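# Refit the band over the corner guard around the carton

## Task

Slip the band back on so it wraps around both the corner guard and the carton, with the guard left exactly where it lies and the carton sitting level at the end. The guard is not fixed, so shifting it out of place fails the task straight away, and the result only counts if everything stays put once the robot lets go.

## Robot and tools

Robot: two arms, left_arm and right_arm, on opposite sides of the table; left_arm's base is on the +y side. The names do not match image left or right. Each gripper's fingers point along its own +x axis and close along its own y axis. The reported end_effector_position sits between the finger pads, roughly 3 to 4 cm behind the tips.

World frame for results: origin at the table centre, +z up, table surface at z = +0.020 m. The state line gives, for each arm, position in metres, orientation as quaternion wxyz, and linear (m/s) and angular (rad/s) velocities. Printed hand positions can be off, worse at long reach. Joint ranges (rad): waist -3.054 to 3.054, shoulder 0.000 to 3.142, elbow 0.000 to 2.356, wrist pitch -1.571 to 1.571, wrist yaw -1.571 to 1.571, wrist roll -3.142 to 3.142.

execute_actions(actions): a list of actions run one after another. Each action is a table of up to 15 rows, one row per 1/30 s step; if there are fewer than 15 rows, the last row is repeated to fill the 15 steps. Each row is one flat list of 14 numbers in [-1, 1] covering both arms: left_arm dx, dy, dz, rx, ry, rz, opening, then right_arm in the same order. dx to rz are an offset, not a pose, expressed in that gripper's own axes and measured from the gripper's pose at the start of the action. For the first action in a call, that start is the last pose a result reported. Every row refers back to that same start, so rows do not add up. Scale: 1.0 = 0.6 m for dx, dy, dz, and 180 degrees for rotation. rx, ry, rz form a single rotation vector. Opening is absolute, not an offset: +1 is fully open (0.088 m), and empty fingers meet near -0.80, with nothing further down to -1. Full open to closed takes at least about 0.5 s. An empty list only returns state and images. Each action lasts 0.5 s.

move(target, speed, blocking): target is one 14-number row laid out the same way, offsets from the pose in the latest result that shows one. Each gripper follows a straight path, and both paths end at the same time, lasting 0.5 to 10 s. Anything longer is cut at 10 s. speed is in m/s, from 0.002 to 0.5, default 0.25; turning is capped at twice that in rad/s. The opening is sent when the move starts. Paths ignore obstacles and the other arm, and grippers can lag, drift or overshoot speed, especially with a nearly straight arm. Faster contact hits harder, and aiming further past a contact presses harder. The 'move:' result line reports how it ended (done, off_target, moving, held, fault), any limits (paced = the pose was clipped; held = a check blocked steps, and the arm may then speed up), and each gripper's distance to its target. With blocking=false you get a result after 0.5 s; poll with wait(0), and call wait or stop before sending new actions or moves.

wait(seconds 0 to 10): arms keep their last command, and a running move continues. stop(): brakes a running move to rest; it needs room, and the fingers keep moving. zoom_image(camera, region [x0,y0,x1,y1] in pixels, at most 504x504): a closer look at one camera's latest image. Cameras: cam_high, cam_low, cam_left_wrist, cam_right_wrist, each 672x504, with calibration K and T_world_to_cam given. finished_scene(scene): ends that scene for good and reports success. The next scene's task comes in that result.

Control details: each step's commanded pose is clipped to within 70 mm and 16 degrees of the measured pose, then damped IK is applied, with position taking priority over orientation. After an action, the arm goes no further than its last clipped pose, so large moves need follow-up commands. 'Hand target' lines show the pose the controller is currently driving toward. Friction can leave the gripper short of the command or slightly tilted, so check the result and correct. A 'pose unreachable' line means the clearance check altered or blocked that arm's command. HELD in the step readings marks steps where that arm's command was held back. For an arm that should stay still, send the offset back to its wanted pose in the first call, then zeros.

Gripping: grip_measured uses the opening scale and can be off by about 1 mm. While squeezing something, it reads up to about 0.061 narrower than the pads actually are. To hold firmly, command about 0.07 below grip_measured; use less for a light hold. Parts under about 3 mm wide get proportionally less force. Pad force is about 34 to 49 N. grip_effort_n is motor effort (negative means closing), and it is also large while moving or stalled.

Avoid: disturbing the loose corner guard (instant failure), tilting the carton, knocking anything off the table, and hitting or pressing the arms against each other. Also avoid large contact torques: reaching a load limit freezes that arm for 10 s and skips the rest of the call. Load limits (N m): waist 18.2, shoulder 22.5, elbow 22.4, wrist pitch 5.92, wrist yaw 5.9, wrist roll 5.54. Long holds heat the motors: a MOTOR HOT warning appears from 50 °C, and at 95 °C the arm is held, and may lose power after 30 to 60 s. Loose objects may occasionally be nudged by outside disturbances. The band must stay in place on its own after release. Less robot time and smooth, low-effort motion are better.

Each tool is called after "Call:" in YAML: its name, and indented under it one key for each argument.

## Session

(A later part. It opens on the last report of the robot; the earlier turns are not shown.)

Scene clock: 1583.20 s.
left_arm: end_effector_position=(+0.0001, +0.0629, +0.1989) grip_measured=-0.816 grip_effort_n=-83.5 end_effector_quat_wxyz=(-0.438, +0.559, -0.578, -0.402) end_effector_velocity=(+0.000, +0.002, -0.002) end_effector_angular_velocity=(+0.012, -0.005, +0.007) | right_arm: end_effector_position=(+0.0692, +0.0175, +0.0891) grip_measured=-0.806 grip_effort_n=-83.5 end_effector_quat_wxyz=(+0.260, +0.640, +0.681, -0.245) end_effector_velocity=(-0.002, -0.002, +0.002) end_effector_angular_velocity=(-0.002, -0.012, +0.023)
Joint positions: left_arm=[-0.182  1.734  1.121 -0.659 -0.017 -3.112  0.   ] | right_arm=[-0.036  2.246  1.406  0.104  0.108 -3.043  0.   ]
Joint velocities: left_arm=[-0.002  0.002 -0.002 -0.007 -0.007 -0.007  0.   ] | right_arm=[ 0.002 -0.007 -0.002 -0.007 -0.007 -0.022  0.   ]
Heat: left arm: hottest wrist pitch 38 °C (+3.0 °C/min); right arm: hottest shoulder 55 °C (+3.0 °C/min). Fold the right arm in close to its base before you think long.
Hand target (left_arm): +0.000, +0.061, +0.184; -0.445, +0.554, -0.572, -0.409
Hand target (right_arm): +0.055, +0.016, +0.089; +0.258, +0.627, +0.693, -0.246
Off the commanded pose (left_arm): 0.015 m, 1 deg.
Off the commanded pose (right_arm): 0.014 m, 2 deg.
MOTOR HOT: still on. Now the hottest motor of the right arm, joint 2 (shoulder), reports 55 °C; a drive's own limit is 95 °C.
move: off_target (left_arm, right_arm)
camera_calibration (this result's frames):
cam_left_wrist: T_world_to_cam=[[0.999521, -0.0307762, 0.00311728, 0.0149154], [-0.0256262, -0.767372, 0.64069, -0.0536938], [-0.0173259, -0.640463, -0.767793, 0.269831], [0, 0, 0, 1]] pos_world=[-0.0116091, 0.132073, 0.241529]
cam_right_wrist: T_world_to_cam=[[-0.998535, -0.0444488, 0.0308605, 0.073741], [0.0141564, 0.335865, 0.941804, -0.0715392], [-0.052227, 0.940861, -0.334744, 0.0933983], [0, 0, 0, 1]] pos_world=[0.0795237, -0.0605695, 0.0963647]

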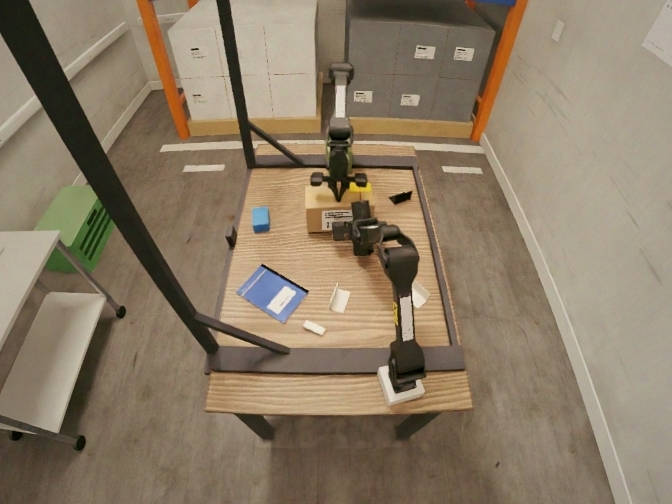

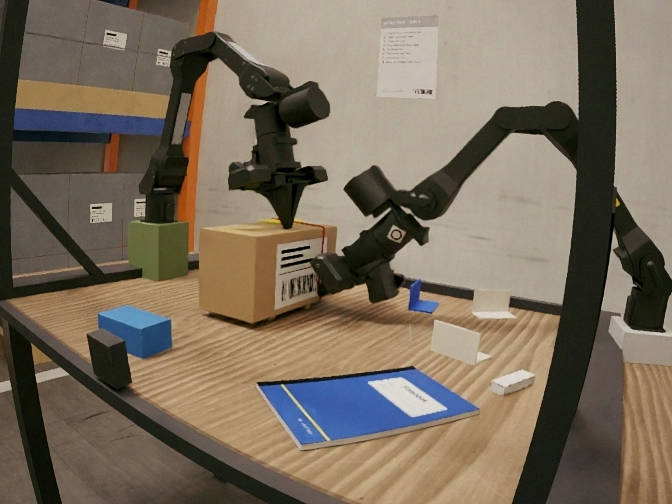

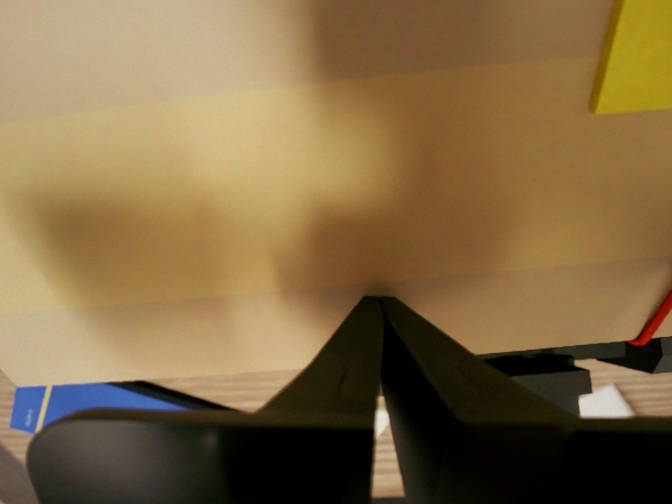

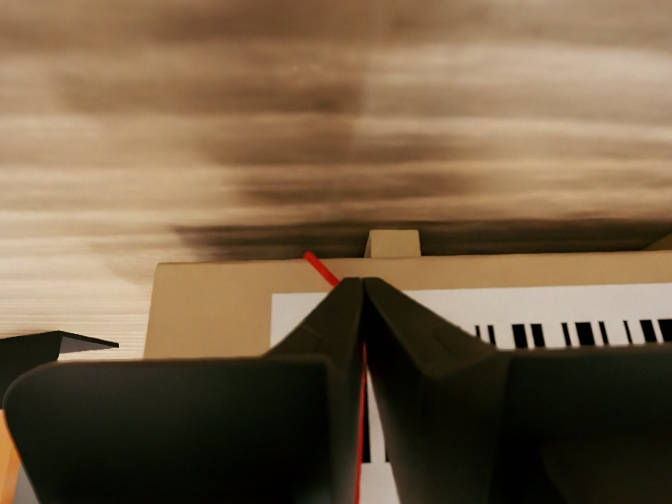

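Call:
execute_actions:
  actions:
    - [[0.025,0,0.003,0,-0.008,0,-0.86,0,0,0,0,0,0,-0.6]]
    - [[0.025,0,0.003,0,-0.008,0,-0.86,0,0,0,0,0,0,-0.4]]

Call:
move:
  target: [0.025,0,0.003,0,-0.008,0,-0.86,-0.075,0,0.06,0,0,0,-0.4]
  speed: 0.05

Scene clock: 1588.27 s.
left_arm: end_effector_position=(+0.0001, +0.0629, +0.1989) grip_measured=-0.816 grip_effort_n=-83.5 end_effector_quat_wxyz=(-0.438, +0.559, -0.578, -0.402) end_effector_velocity=(+0.002, +0.002, -0.000) end_effector_angular_velocity=(+0.007, -0.023, -0.003) | right_arm: end_effector_position=(+0.0690, +0.0174, +0.0891) grip_measured=-0.404 grip_effort_n=18.4 end_effector_quat_wxyz=(+0.259, +0.639, +0.681, -0.246) end_effector_velocity=(+0.003, -0.002, -0.003) end_effector_angular_velocity=(-0.011, -0.013, -0.003)
Joint positions: left_arm=[-0.182  1.734  1.121 -0.659 -0.017 -3.112  0.   ] | right_arm=[-0.036  2.246  1.406  0.104  0.105 -3.043  0.019]
Joint velocities: left_arm=[-0.002 -0.002 -0.002 -0.007 -0.022  0.007  0.   ] | right_arm=[-0.002  0.002 -0.002 -0.007  0.007 -0.007  0.001]
Heat: left arm: hottest wrist pitch 39 °C (+3.0 °C/min); right arm: hottest shoulder 55 °C (+2.0 °C/min). Fold the right arm in close to its base before you think long.
Hand target (left_arm): +0.000, +0.061, +0.184; -0.445, +0.554, -0.572, -0.409
Hand target (right_arm): +0.069, +0.017, +0.089; +0.259, +0.639, +0.681, -0.246
Off the commanded pose (left_arm): 0.015 m, 1 deg.
Off the commanded pose (right_arm): 0.000 m, 0 deg.
MOTOR HOT: still on. Now the hottest motor of the right arm, joint 2 (shoulder), reports 55 °C; a drive's own limit is 95 °C.
Step readings (end_effector_position; steps 1 to 15: 1st action; 16 to 30: 2nd action):
0: left_arm (+0.0001, +0.0629, +0.1989) | right_arm (+0.0692, +0.0175, +0.0891)
1: left_arm (+0.0001, +0.0629, +0.1989) | right_arm (+0.0694, +0.0175, +0.0891)
2: left_arm (+0.0001, +0.0629, +0.1989) | right_arm (+0.0696, +0.0175, +0.0891)
4: left_arm (+0.0001, +0.0629, +0.1989) | right_arm (+0.0690, +0.0174, +0.0891)
8: left_arm (+0.0001, +0.0629, +0.1989) | right_arm (+0.0690, +0.0174, +0.0891)
15: left_arm (+0.0001, +0.0629, +0.1989) | right_arm (+0.0690, +0.0174, +0.0891)
16: left_arm (+0.0001, +0.0629, +0.1989) | right_arm (+0.0690, +0.0174, +0.0891)
17: left_arm (+0.0001, +0.0629, +0.1989) | right_arm (+0.0690, +0.0174, +0.0891)
19: left_arm (+0.0001, +0.0629, +0.1989) | right_arm (+0.0690, +0.0174, +0.0891)
23: left_arm (+0.0001, +0.0629, +0.1989) | right_arm (+0.0690, +0.0174, +0.0891)
30: end_effector_position above
camera_calibration (this result's frames):
cam_left_wrist: T_world_to_cam=[[0.999521, -0.0307762, 0.00311728, 0.0149154], [-0.0256262, -0.767372, 0.64069, -0.0536938], [-0.0173259, -0.640463, -0.767793, 0.269831], [0, 0, 0, 1]] pos_world=[-0.0116091, 0.132073, 0.241529]
cam_right_wrist: T_world_to_cam=[[-0.998407, -0.0460332, 0.0326279, 0.0734137], [0.0152705, 0.336236, 0.941654, -0.071575], [-0.054318, 0.940652, -0.334997, 0.0935622], [0, 0, 0, 1]] pos_world=[0.0794719, -0.0605639, 0.0963467]

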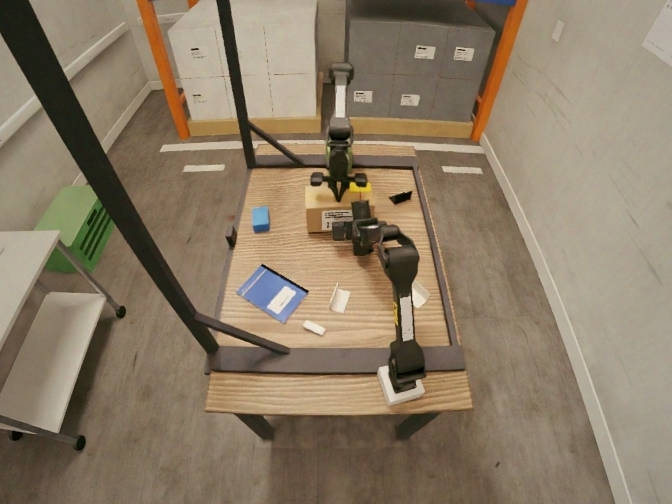

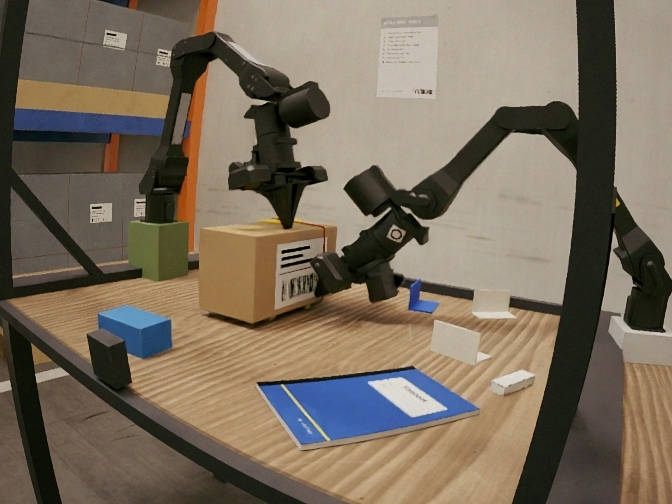

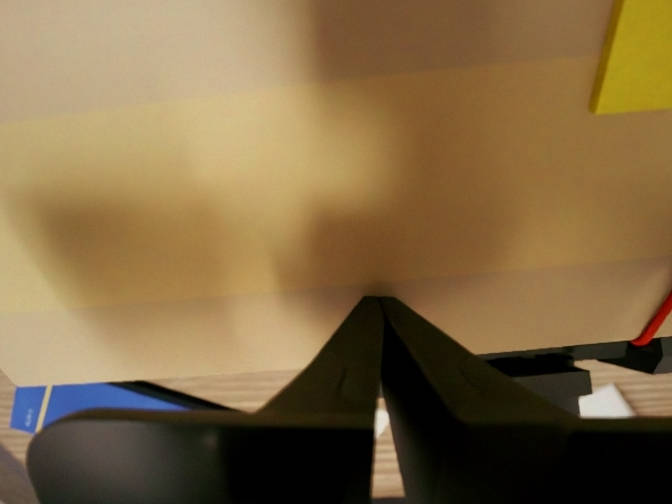

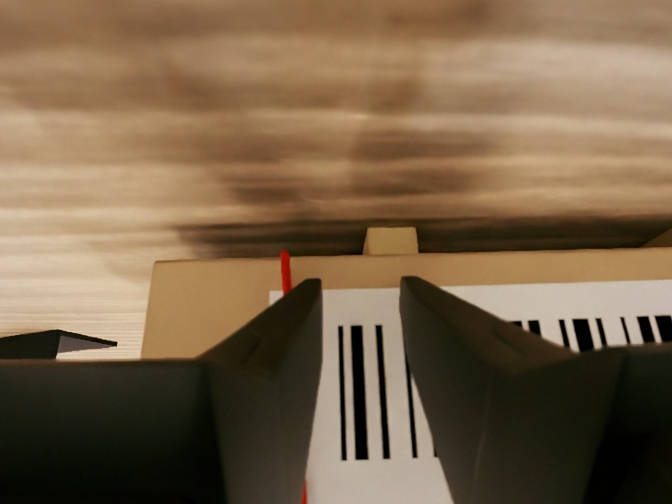

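Scene clock: 1589.77 s.
left_arm: end_effector_position=(+0.0001, +0.0628, +0.1989) grip_measured=-0.816 grip_effort_n=-83.5 end_effector_quat_wxyz=(-0.438, +0.559, -0.578, -0.402) end_effector_velocity=(+0.002, +0.002, -0.000) end_effector_angular_velocity=(+0.007, -0.019, +0.011) | right_arm: end_effector_position=(+0.0738, -0.0373, +0.0878) grip_measured=-0.403 grip_effort_n=17.9 end_effector_quat_wxyz=(+0.263, +0.637, +0.681, -0.248) end_effector_velocity=(-0.001, -0.004, -0.002) end_effector_angular_velocity=(-0.015, +0.006, +0.019)
Joint positions: left_arm=[-0.182  1.734  1.121 -0.659 -0.017 -3.112  0.   ] | right_arm=[-0.02   2.086  1.127  0.213  0.116 -3.033  0.019]
Joint velocities: left_arm=[-0.002 -0.002 -0.002 -0.007 -0.022 -0.007  0.   ] | right_arm=[-0.002 -0.007 -0.012 -0.007 -0.022 -0.007  0.   ]
Heat: left arm: hottest wrist pitch 39 °C (+3.0 °C/min); right arm: hottest shoulder 56 °C (+2.0 °C/min). Fold the right arm in close to its base before you think long.
Hand target (left_arm): +0.000, +0.061, +0.184; -0.445, +0.554, -0.572, -0.409
Hand target (right_arm): +0.073, -0.040, +0.092; +0.259, +0.639, +0.681, -0.246
Off the commanded pose (left_arm): 0.015 m, 1 deg.
Off the commanded pose (right_arm): 0.005 m, 1 deg.
MOTOR HOT: still on. Now the hottest motor of the right arm, joint 2 (shoulder), reports 56 °C; a drive's own limit is 95 °C.
move: off_target (left_arm)
camera_calibration (this result's frames):
cam_left_wrist: T_world_to_cam=[[0.999521, -0.030775, 0.00311845, 0.0149147], [-0.0256195, -0.767127, 0.640983, -0.0538442], [-0.017334, -0.640756, -0.767549, 0.269769], [0, 0, 0, 1]] pos_world=[-0.0116109, 0.13201, 0.241528]
cam_right_wrist: T_world_to_cam=[[-0.998371, -0.0478914, 0.031005, 0.0757478], [0.0126549, 0.34402, 0.938877, -0.0512846], [-0.0556305, 0.93774, -0.342853, 0.14556], [0, 0, 0, 1]] pos_world=[0.084371, -0.115227, 0.0957071]

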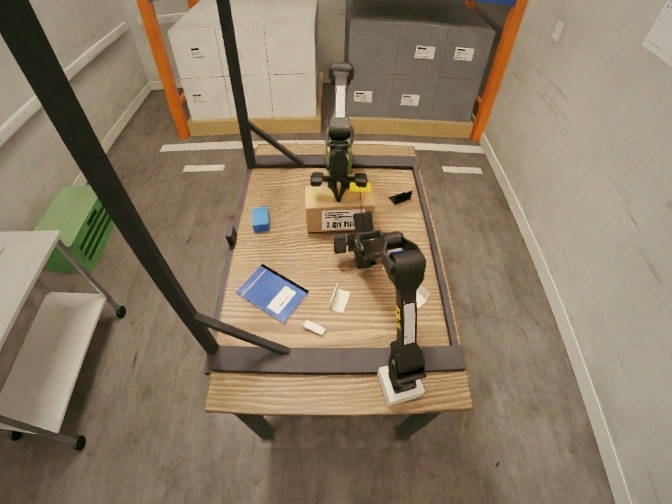

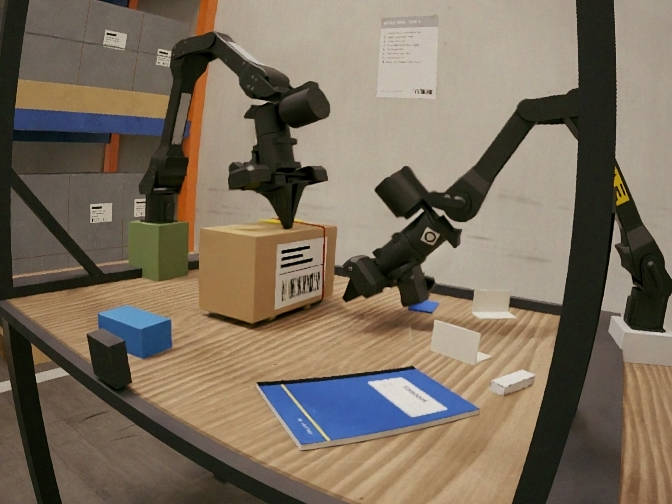

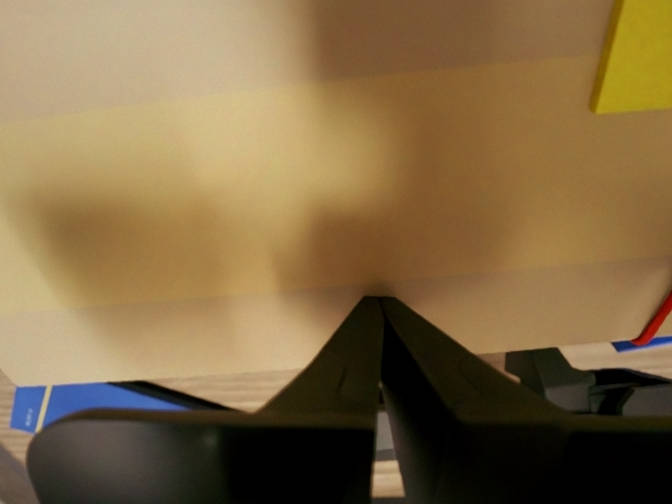

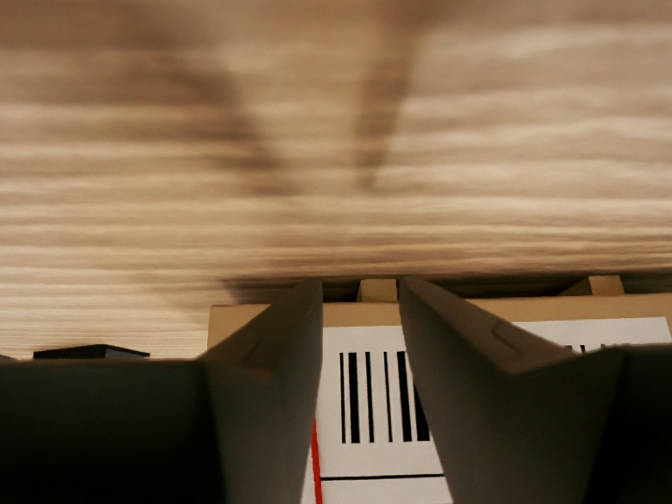

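Call:
zoom_image:
  camera: "cam_low"
  region: [270,205,350,315]

Region (270, 205, 350, 315) of cam_low's 672x504 image, scaled by 4.582, with more detail than that image has; it fills the left 367 columns of this view, and the rest is white.

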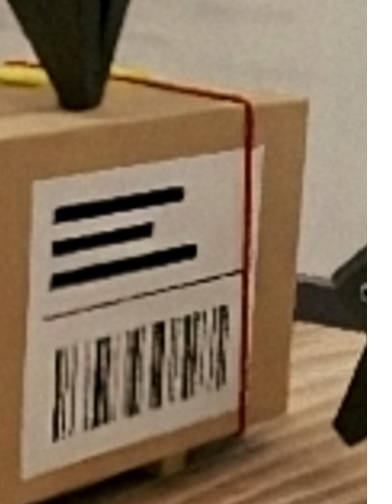

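Call:
move:
  target: [0.025,0,0.003,0,-0.008,0,-0.86,0.065,0.028,-0.030,0,0,-0.03,-0.5]
  speed: 0.04

Scene clock: 1606.87 s.
left_arm: end_effector_position=(+0.0001, +0.0628, +0.1989) grip_measured=-0.816 grip_effort_n=-83.5 end_effector_quat_wxyz=(-0.438, +0.559, -0.578, -0.402) end_effector_velocity=(-0.002, +0.002, -0.000) end_effector_angular_velocity=(+0.007, +0.009, +0.002) | right_arm: end_effector_position=(+0.0869, +0.0033, +0.0831) grip_measured=-0.497 grip_effort_n=-16.0 end_effector_quat_wxyz=(+0.246, +0.608, +0.711, -0.255) end_effector_velocity=(-0.002, -0.002, -0.002) end_effector_angular_velocity=(-0.016, -0.004, +0.029)
Joint positions: left_arm=[-0.182  1.734  1.121 -0.659 -0.017 -3.112  0.   ] | right_arm=[-0.103  2.205  1.293  0.19  -0.037 -3.088  0.015]
Joint velocities: left_arm=[-0.002 -0.002 -0.002 -0.007  0.007 -0.007  0.   ] | right_arm=[-0.002  0.002  0.007 -0.022 -0.022 -0.022  0.   ]
Heat: left arm: hottest wrist pitch 39 °C (+2.0 °C/min); right arm: hottest shoulder 58 °C (+3.1 °C/min). Fold the right arm in close to its base before you think long.
Hand target (left_arm): +0.000, +0.061, +0.184; -0.445, +0.554, -0.572, -0.409
Hand target (right_arm): +0.088, +0.005, +0.075; +0.251, +0.605, +0.710, -0.260
Off the commanded pose (left_arm): 0.015 m, 1 deg.
Off the commanded pose (right_arm): 0.008 m, 1 deg.
MOTOR HOT: still on. Now the hottest motor of the right arm, joint 2 (shoulder), reports 58 °C; a drive's own limit is 95 °C.
move: off_target (left_arm)
camera_calibration (this result's frames):
cam_left_wrist: T_world_to_cam=[[0.999521, -0.030775, 0.00311845, 0.0149147], [-0.0256195, -0.767127, 0.640983, -0.0538442], [-0.017334, -0.640756, -0.767549, 0.269769], [0, 0, 0, 1]] pos_world=[-0.0116109, 0.13201, 0.241528]
cam_right_wrist: T_world_to_cam=[[-0.988954, -0.11463, 0.0939668, 0.0851429], [0.050365, 0.336357, 0.940387, -0.0644089], [-0.139403, 0.934732, -0.326868, 0.112548], [0, 0, 0, 1]] pos_world=[0.103136, -0.0737776, 0.0893569]

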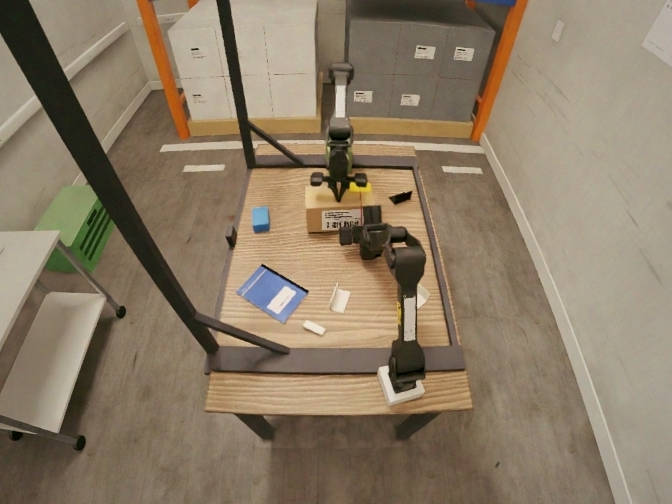

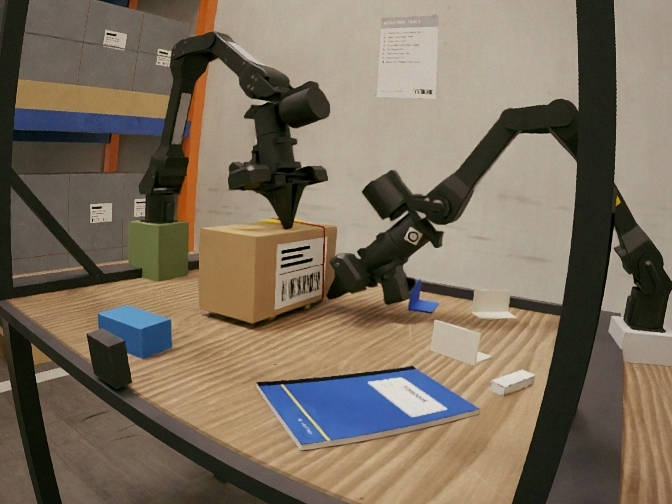

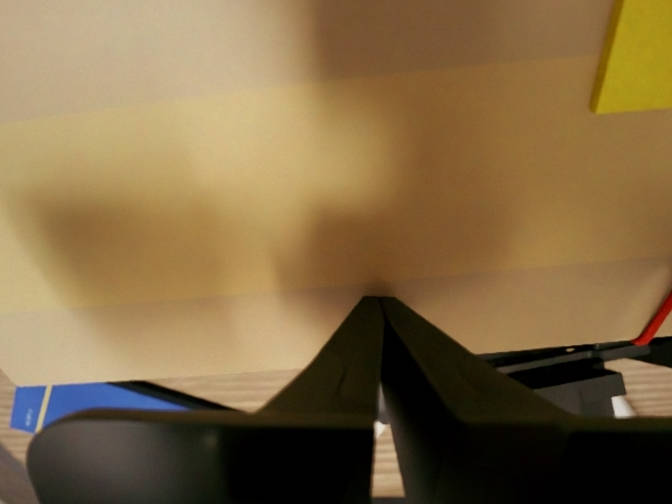

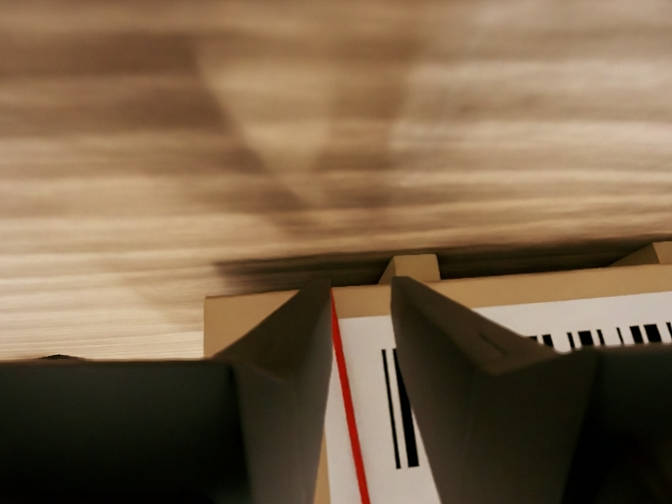

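Call:
move:
  target: [0.025,0,0.003,0,-0.008,0,-0.86,0.0405,0.0117,-0.0232,-0.015,0,0,-0.5]
  speed: 0.04

Scene clock: 1614.97 s.
left_arm: end_effector_position=(+0.0001, +0.0627, +0.1988) grip_measured=-0.816 grip_effort_n=-83.5 end_effector_quat_wxyz=(-0.438, +0.559, -0.578, -0.402) end_effector_velocity=(+0.002, +0.002, +0.001) end_effector_angular_velocity=(+0.002, -0.005, +0.012) | right_arm: end_effector_position=(+0.0877, +0.0215, +0.0862) grip_measured=-0.497 grip_effort_n=-14.7 end_effector_quat_wxyz=(+0.259, +0.602, +0.715, -0.244) end_effector_velocity=(-0.002, +0.001, +0.003) end_effector_angular_velocity=(+0.002, +0.009, +0.019)
Joint positions: left_arm=[-0.182  1.735  1.121 -0.658 -0.017 -3.112  0.   ] | right_arm=[-0.111  2.252  1.399  0.127 -0.043 -3.131  0.015]
Joint velocities: left_arm=[ 0.002 -0.007 -0.002 -0.007 -0.007 -0.007  0.   ] | right_arm=[-0.002 -0.002  0.007 -0.007 -0.022 -0.007 -0.   ]
Heat: left arm: hottest wrist pitch 39 °C (+1.0 °C/min); right arm: hottest shoulder 56 °C (+3.0 °C/min). Fold the right arm in close to its base before you think long.
Hand target (left_arm): +0.000, +0.061, +0.184; -0.445, +0.554, -0.572, -0.409
Hand target (right_arm): +0.090, +0.030, +0.077; +0.258, +0.603, +0.715, -0.241
Off the commanded pose (left_arm): 0.015 m, 1 deg.
Off the commanded pose (right_arm): 0.014 m, 1 deg.
MOTOR HOT: still on. Now the hottest motor of the right arm, joint 2 (shoulder), reports 56 °C; a drive's own limit is 95 °C.
joint sent to its limit (right arm) — the command would take joint 6 (wrist roll) past its lower limit, so that joint was sent only as far as its limit.
move: off_target (left_arm, right_arm)
camera_calibration (this result's frames):
cam_left_wrist: T_world_to_cam=[[0.999521, -0.030775, 0.00311845, 0.0149149], [-0.0256195, -0.767127, 0.640983, -0.0538256], [-0.017334, -0.640756, -0.767549, 0.269647], [0, 0, 0, 1]] pos_world=[-0.0116127, 0.131946, 0.241422]
cam_right_wrist: T_world_to_cam=[[-0.987932, -0.140103, 0.0660469, 0.090524], [0.0151431, 0.337001, 0.941382, -0.0704797], [-0.154149, 0.931022, -0.330813, 0.0983814], [0, 0, 0, 1]] pos_world=[0.105664, -0.0551607, 0.0929154]

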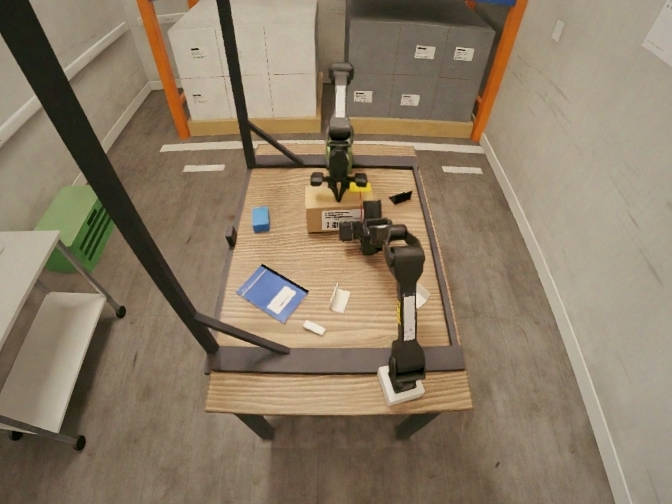

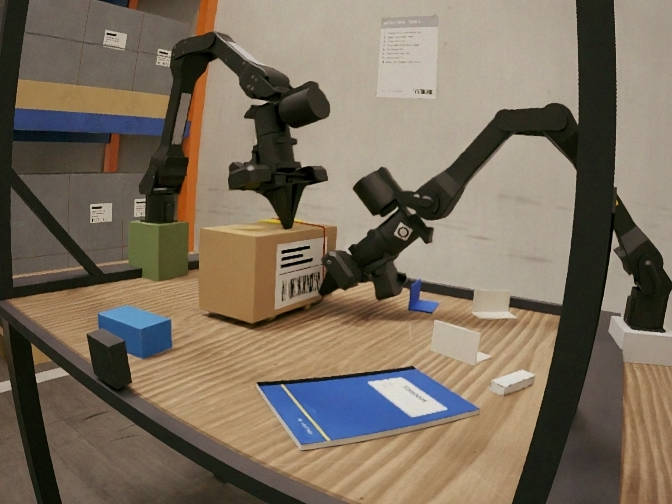

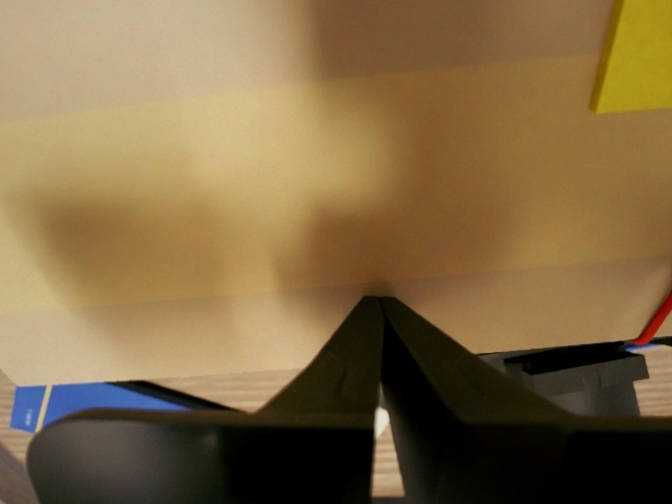

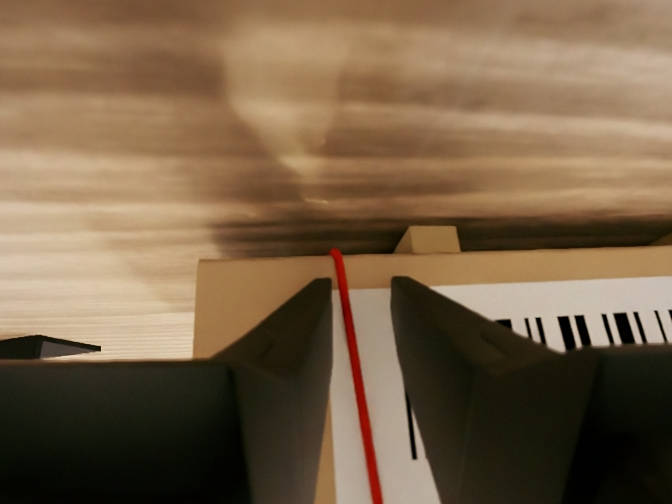

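Call:
execute_actions:
  actions:
    - [[0.025,0,0.003,0,-0.008,0,-0.86,0.012,0,-0.01,0,0,0,-0.95]]
    - [[0.025,0,0.003,0,-0.008,0,-0.86,0.012,0,-0.01,0,0,0,-0.95]]

Call:
move:
  target: [0.025,0,0.003,0,-0.008,0,-0.86,0.0007,-0.030,0.004,0,0,0,-0.95]
  speed: 0.02

Call:
move:
  target: [0.025,0,0.003,0,-0.008,0,-0.86,0.001,-0.033,0.004,0,0,0,-0.95]
  speed: 0.02

Scene clock: 1620.00 s.
left_arm: end_effector_position=(+0.0000, +0.0627, +0.1989) grip_measured=-0.816 grip_effort_n=-83.5 end_effector_quat_wxyz=(-0.437, +0.560, -0.578, -0.402) end_effector_velocity=(-0.002, +0.005, -0.003) end_effector_angular_velocity=(+0.027, +0.008, +0.002) | right_arm: end_effector_position=(+0.0930, +0.0229, +0.0887) grip_measured=-0.806 grip_effort_n=-83.5 end_effector_quat_wxyz=(+0.270, +0.603, +0.706, -0.254) end_effector_velocity=(+0.003, -0.000, -0.002) end_effector_angular_velocity=(-0.007, -0.001, +0.003)
Joint positions: left_arm=[-0.182  1.735  1.121 -0.658 -0.017 -3.112  0.   ] | right_arm=[-0.119  2.253  1.436  0.058 -0.037 -3.131  0.   ]
Joint velocities: left_arm=[-0.002  0.002 -0.002 -0.022  0.007 -0.007  0.   ] | right_arm=[-0.007  0.002  0.002 -0.007 -0.007 -0.007  0.   ]
Heat: left arm: hottest wrist pitch 40 °C (+2.0 °C/min); right arm: hottest shoulder 55 °C (+2.0 °C/min). Fold the right arm in close to its base before you think long.
Hand target (left_arm): +0.000, +0.061, +0.184; -0.445, +0.554, -0.572, -0.409
Hand target (right_arm): +0.092, +0.031, +0.087; +0.264, +0.605, +0.709, -0.249
Off the commanded pose (left_arm): 0.015 m, 1 deg.
Off the commanded pose (right_arm): 0.009 m, 1 deg.
MOTOR HOT: still on. Now the hottest motor of the right arm, joint 2 (shoulder), reports 55 °C; a drive's own limit is 95 °C.
Step readings (end_effector_position; steps 1 to 15: 1st action; 16 to 30: 2nd action):
0: left_arm (+0.0001, +0.0627, +0.1988) | right_arm (+0.0877, +0.0215, +0.0861)
1: left_arm (+0.0001, +0.0627, +0.1988) | right_arm (+0.0879, +0.0215, +0.0861)
2: left_arm (+0.0001, +0.0627, +0.1988) | right_arm (+0.0904, +0.0221, +0.0865)
4: left_arm (+0.0001, +0.0627, +0.1988) | right_arm (+0.0930, +0.0224, +0.0867)
8: left_arm (+0.0001, +0.0627, +0.1988) | right_arm (+0.0929, +0.0224, +0.0870)
15: left_arm (+0.0001, +0.0627, +0.1988) | right_arm (+0.0929, +0.0224, +0.0870)
16: left_arm (+0.0001, +0.0627, +0.1988) | right_arm (+0.0929, +0.0224, +0.0872)
17: left_arm (+0.0000, +0.0627, +0.1989) | right_arm (+0.0931, +0.0226, +0.0877)
19: left_arm (+0.0000, +0.0627, +0.1989) | right_arm (+0.0931, +0.0227, +0.0881)
23: left_arm (+0.0000, +0.0627, +0.1989) | right_arm (+0.0931, +0.0228, +0.0885)
30: end_effector_position above
camera_calibration (this result's frames):
cam_left_wrist: T_world_to_cam=[[0.999522, -0.0307738, 0.00311962, 0.0149142], [-0.0256127, -0.766883, 0.641276, -0.0539759], [-0.0173421, -0.641049, -0.767304, 0.269584], [0, 0, 0, 1]] pos_world=[-0.0116144, 0.131882, 0.24142]
cam_right_wrist: T_world_to_cam=[[-0.990117, -0.125624, 0.0623526, 0.0960752], [0.0121461, 0.366114, 0.930491, -0.0728836], [-0.13972, 0.922052, -0.360969, 0.100286], [0, 0, 0, 1]] pos_world=[0.110023, -0.0537158, 0.0980271]

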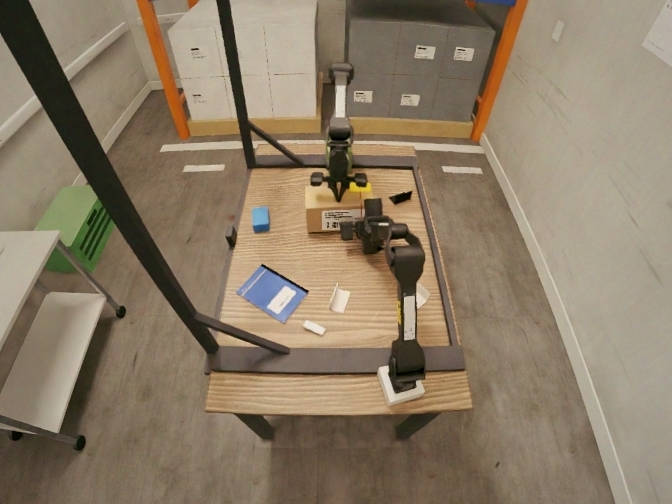

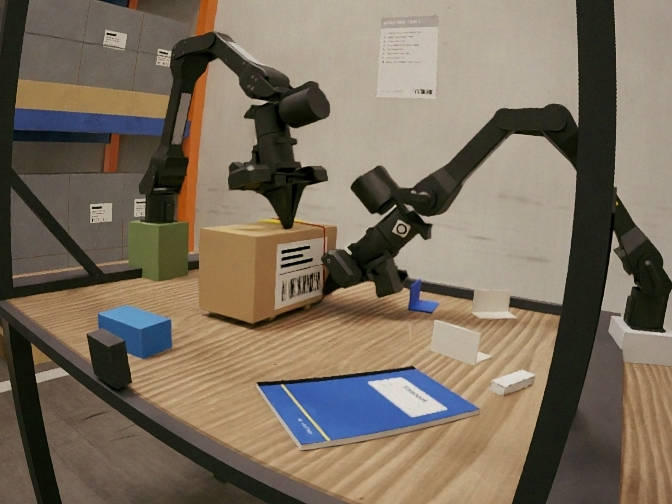

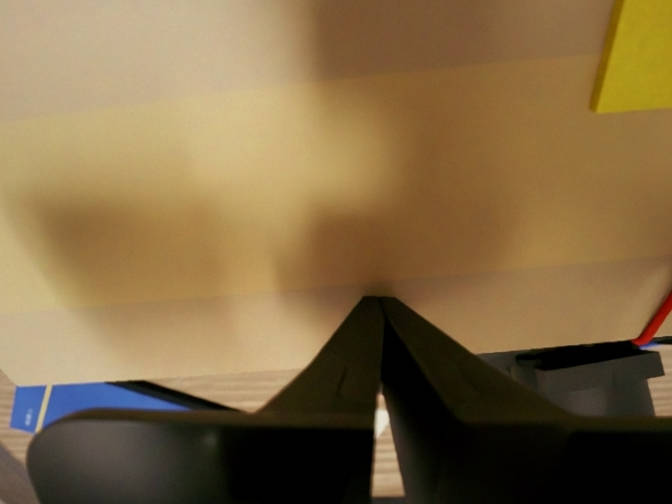

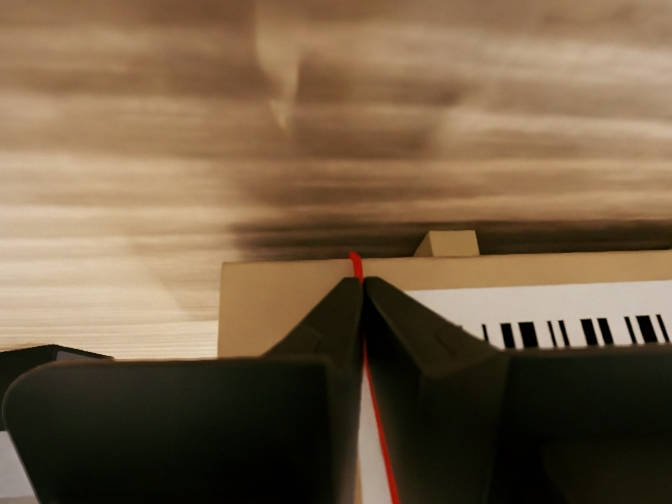

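Scene clock: 1621.23 s.
left_arm: end_effector_position=(+0.0001, +0.0627, +0.1988) grip_measured=-0.816 grip_effort_n=-83.5 end_effector_quat_wxyz=(-0.438, +0.559, -0.578, -0.402) end_effector_velocity=(+0.003, +0.005, -0.001) end_effector_angular_velocity=(+0.022, -0.028, -0.017) | right_arm: end_effector_position=(+0.0875, +0.0216, +0.0880) grip_measured=-0.806 grip_effort_n=-83.5 end_effector_quat_wxyz=(+0.270, +0.613, +0.697, -0.255) end_effector_velocity=(+0.000, -0.002, -0.001) end_effector_angular_velocity=(-0.007, -0.001, +0.008)
Joint positions: left_arm=[-0.182  1.735  1.121 -0.658 -0.017 -3.112  0.   ] | right_arm=[-0.098  2.253  1.435  0.058  0.003 -3.106  0.   ]
Joint velocities: left_arm=[-0.002 -0.002 -0.002 -0.022 -0.022  0.022  0.   ] | right_arm=[-0.002 -0.002 -0.002 -0.007 -0.007 -0.007  0.   ]
Heat: left arm: hottest wrist pitch 40 °C (+2.0 °C/min); right arm: hottest shoulder 55 °C (+2.0 °C/min). Fold the right arm in close to its base before you think long.
Hand target (left_arm): +0.000, +0.061, +0.184; -0.445, +0.554, -0.572, -0.409
Hand target (right_arm): +0.075, +0.019, +0.087; +0.269, +0.603, +0.706, -0.254
Off the commanded pose (left_arm): 0.015 m, 1 deg.
Off the commanded pose (right_arm): 0.012 m, 2 deg.
MOTOR HOT: still on. Now the hottest motor of the right arm, joint 2 (shoulder), reports 55 °C; a drive's own limit is 95 °C.
move: off_target (left_arm, right_arm)
camera_calibration (this result's frames):
cam_left_wrist: T_world_to_cam=[[0.999521, -0.030775, 0.00311845, 0.0149149], [-0.0256195, -0.767127, 0.640983, -0.0538256], [-0.017334, -0.640756, -0.767549, 0.269647], [0, 0, 0, 1]] pos_world=[-0.0116127, 0.131946, 0.241422]
cam_right_wrist: T_world_to_cam=[[-0.993513, -0.100894, 0.0524534, 0.0911315], [0.0118711, 0.366729, 0.930252, -0.0715934], [-0.113093, 0.924841, -0.363153, 0.098216], [0, 0, 0, 1]] pos_world=[0.102498, -0.0553841, 0.0974872]

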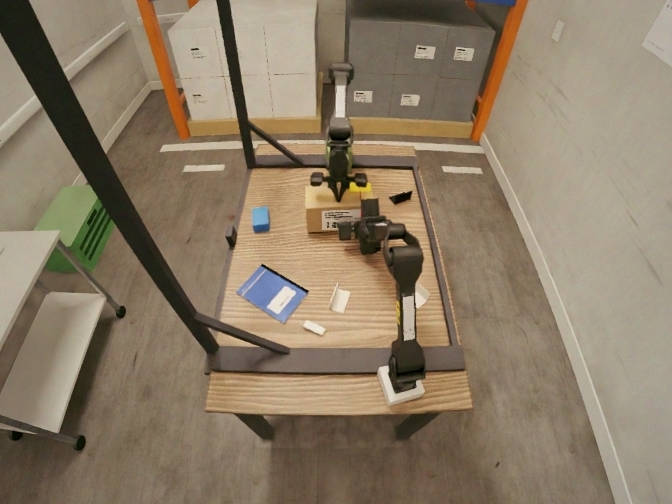

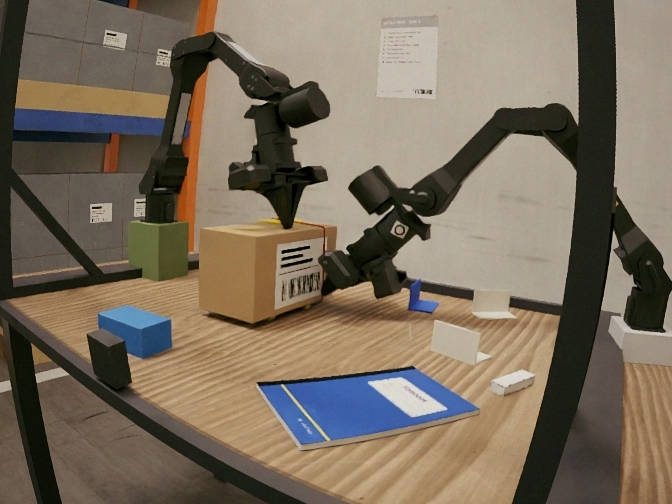

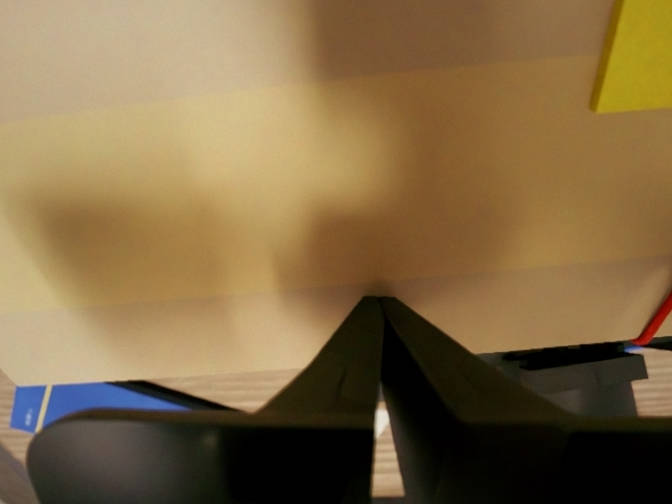

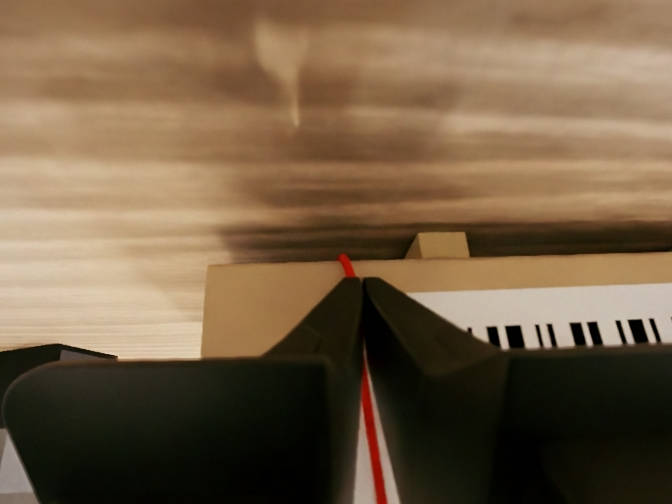

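Scene clock: 1622.47 s.
left_arm: end_effector_position=(+0.0001, +0.0627, +0.1988) grip_measured=-0.816 grip_effort_n=-83.5 end_effector_quat_wxyz=(-0.438, +0.559, -0.578, -0.402) end_effector_velocity=(+0.002, +0.002, -0.002) end_effector_angular_velocity=(+0.012, -0.023, -0.003) | right_arm: end_effector_position=(+0.0783, +0.0202, +0.0881) grip_measured=-0.806 grip_effort_n=-83.5 end_effector_quat_wxyz=(+0.270, +0.621, +0.690, -0.254) end_effector_velocity=(+0.003, -0.001, -0.001) end_effector_angular_velocity=(-0.009, +0.009, -0.007)
Joint positions: left_arm=[-0.182  1.735  1.121 -0.658 -0.017 -3.112  0.   ] | right_arm=[-0.071  2.253  1.435  0.058  0.042 -3.08   0.   ]
Joint velocities: left_arm=[-0.002  0.002 -0.002 -0.007 -0.022  0.007  0.   ] | right_arm=[-0.007 -0.002 -0.002 -0.007 -0.007  0.007  0.   ]
Heat: left arm: hottest wrist pitch 39 °C (+1.0 °C/min); right arm: hottest shoulder 55 °C (+2.0 °C/min). Fold the right arm in close to its base before you think long.
Hand target (left_arm): +0.000, +0.061, +0.184; -0.445, +0.554, -0.572, -0.409
Hand target (right_arm): +0.068, +0.018, +0.086; +0.270, +0.613, +0.697, -0.255
Off the commanded pose (left_arm): 0.015 m, 1 deg.
Off the commanded pose (right_arm): 0.011 m, 1 deg.
MOTOR HOT: still on. Now the hottest motor of the right arm, joint 2 (shoulder), reports 55 °C; a drive's own limit is 95 °C.
move: off_target (left_arm, right_arm)
camera_calibration (this result's frames):
cam_left_wrist: T_world_to_cam=[[0.999521, -0.030775, 0.00311845, 0.0149149], [-0.0256195, -0.767127, 0.640983, -0.0538256], [-0.017334, -0.640756, -0.767549, 0.269647], [0, 0, 0, 1]] pos_world=[-0.0116127, 0.131946, 0.241422]
cam_right_wrist: T_world_to_cam=[[-0.995683, -0.0814273, 0.0445627, 0.082323], [0.011873, 0.364415, 0.931161, -0.0711402], [-0.0920612, 0.92767, -0.361875, 0.0967268], [0, 0, 0, 1]] pos_world=[0.091717, -0.0571026, 0.0975774]

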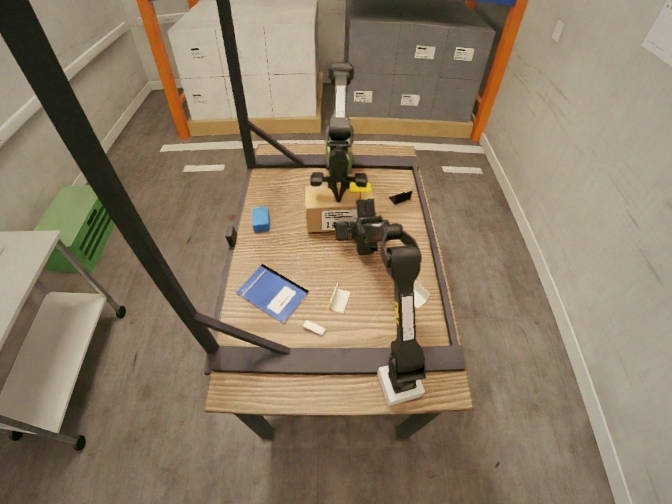

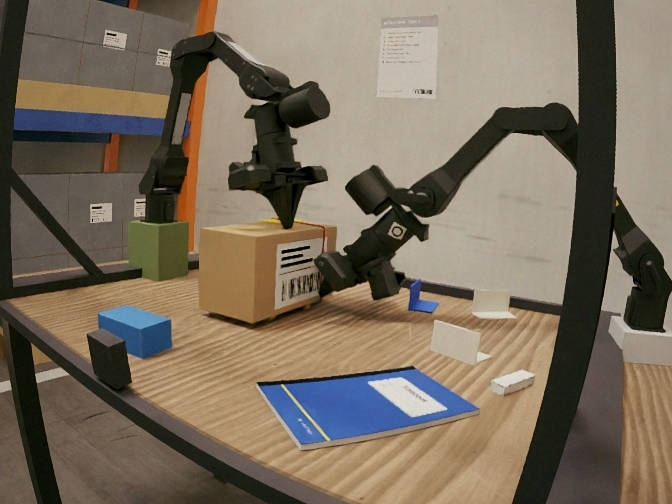

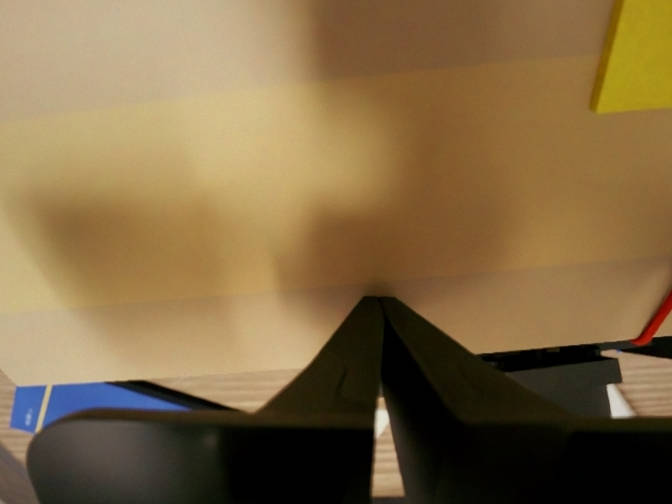

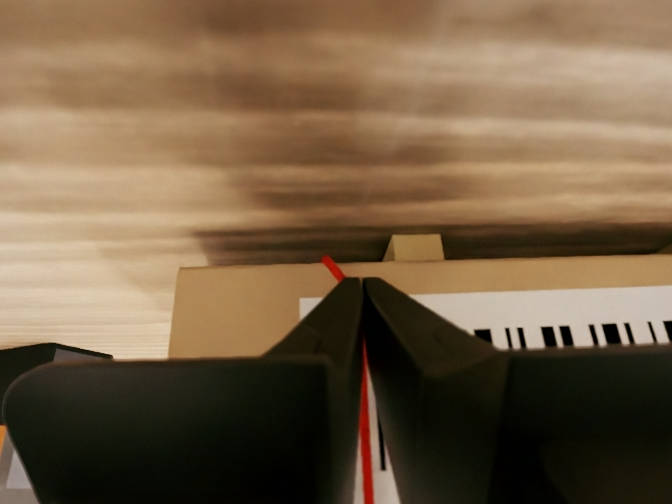

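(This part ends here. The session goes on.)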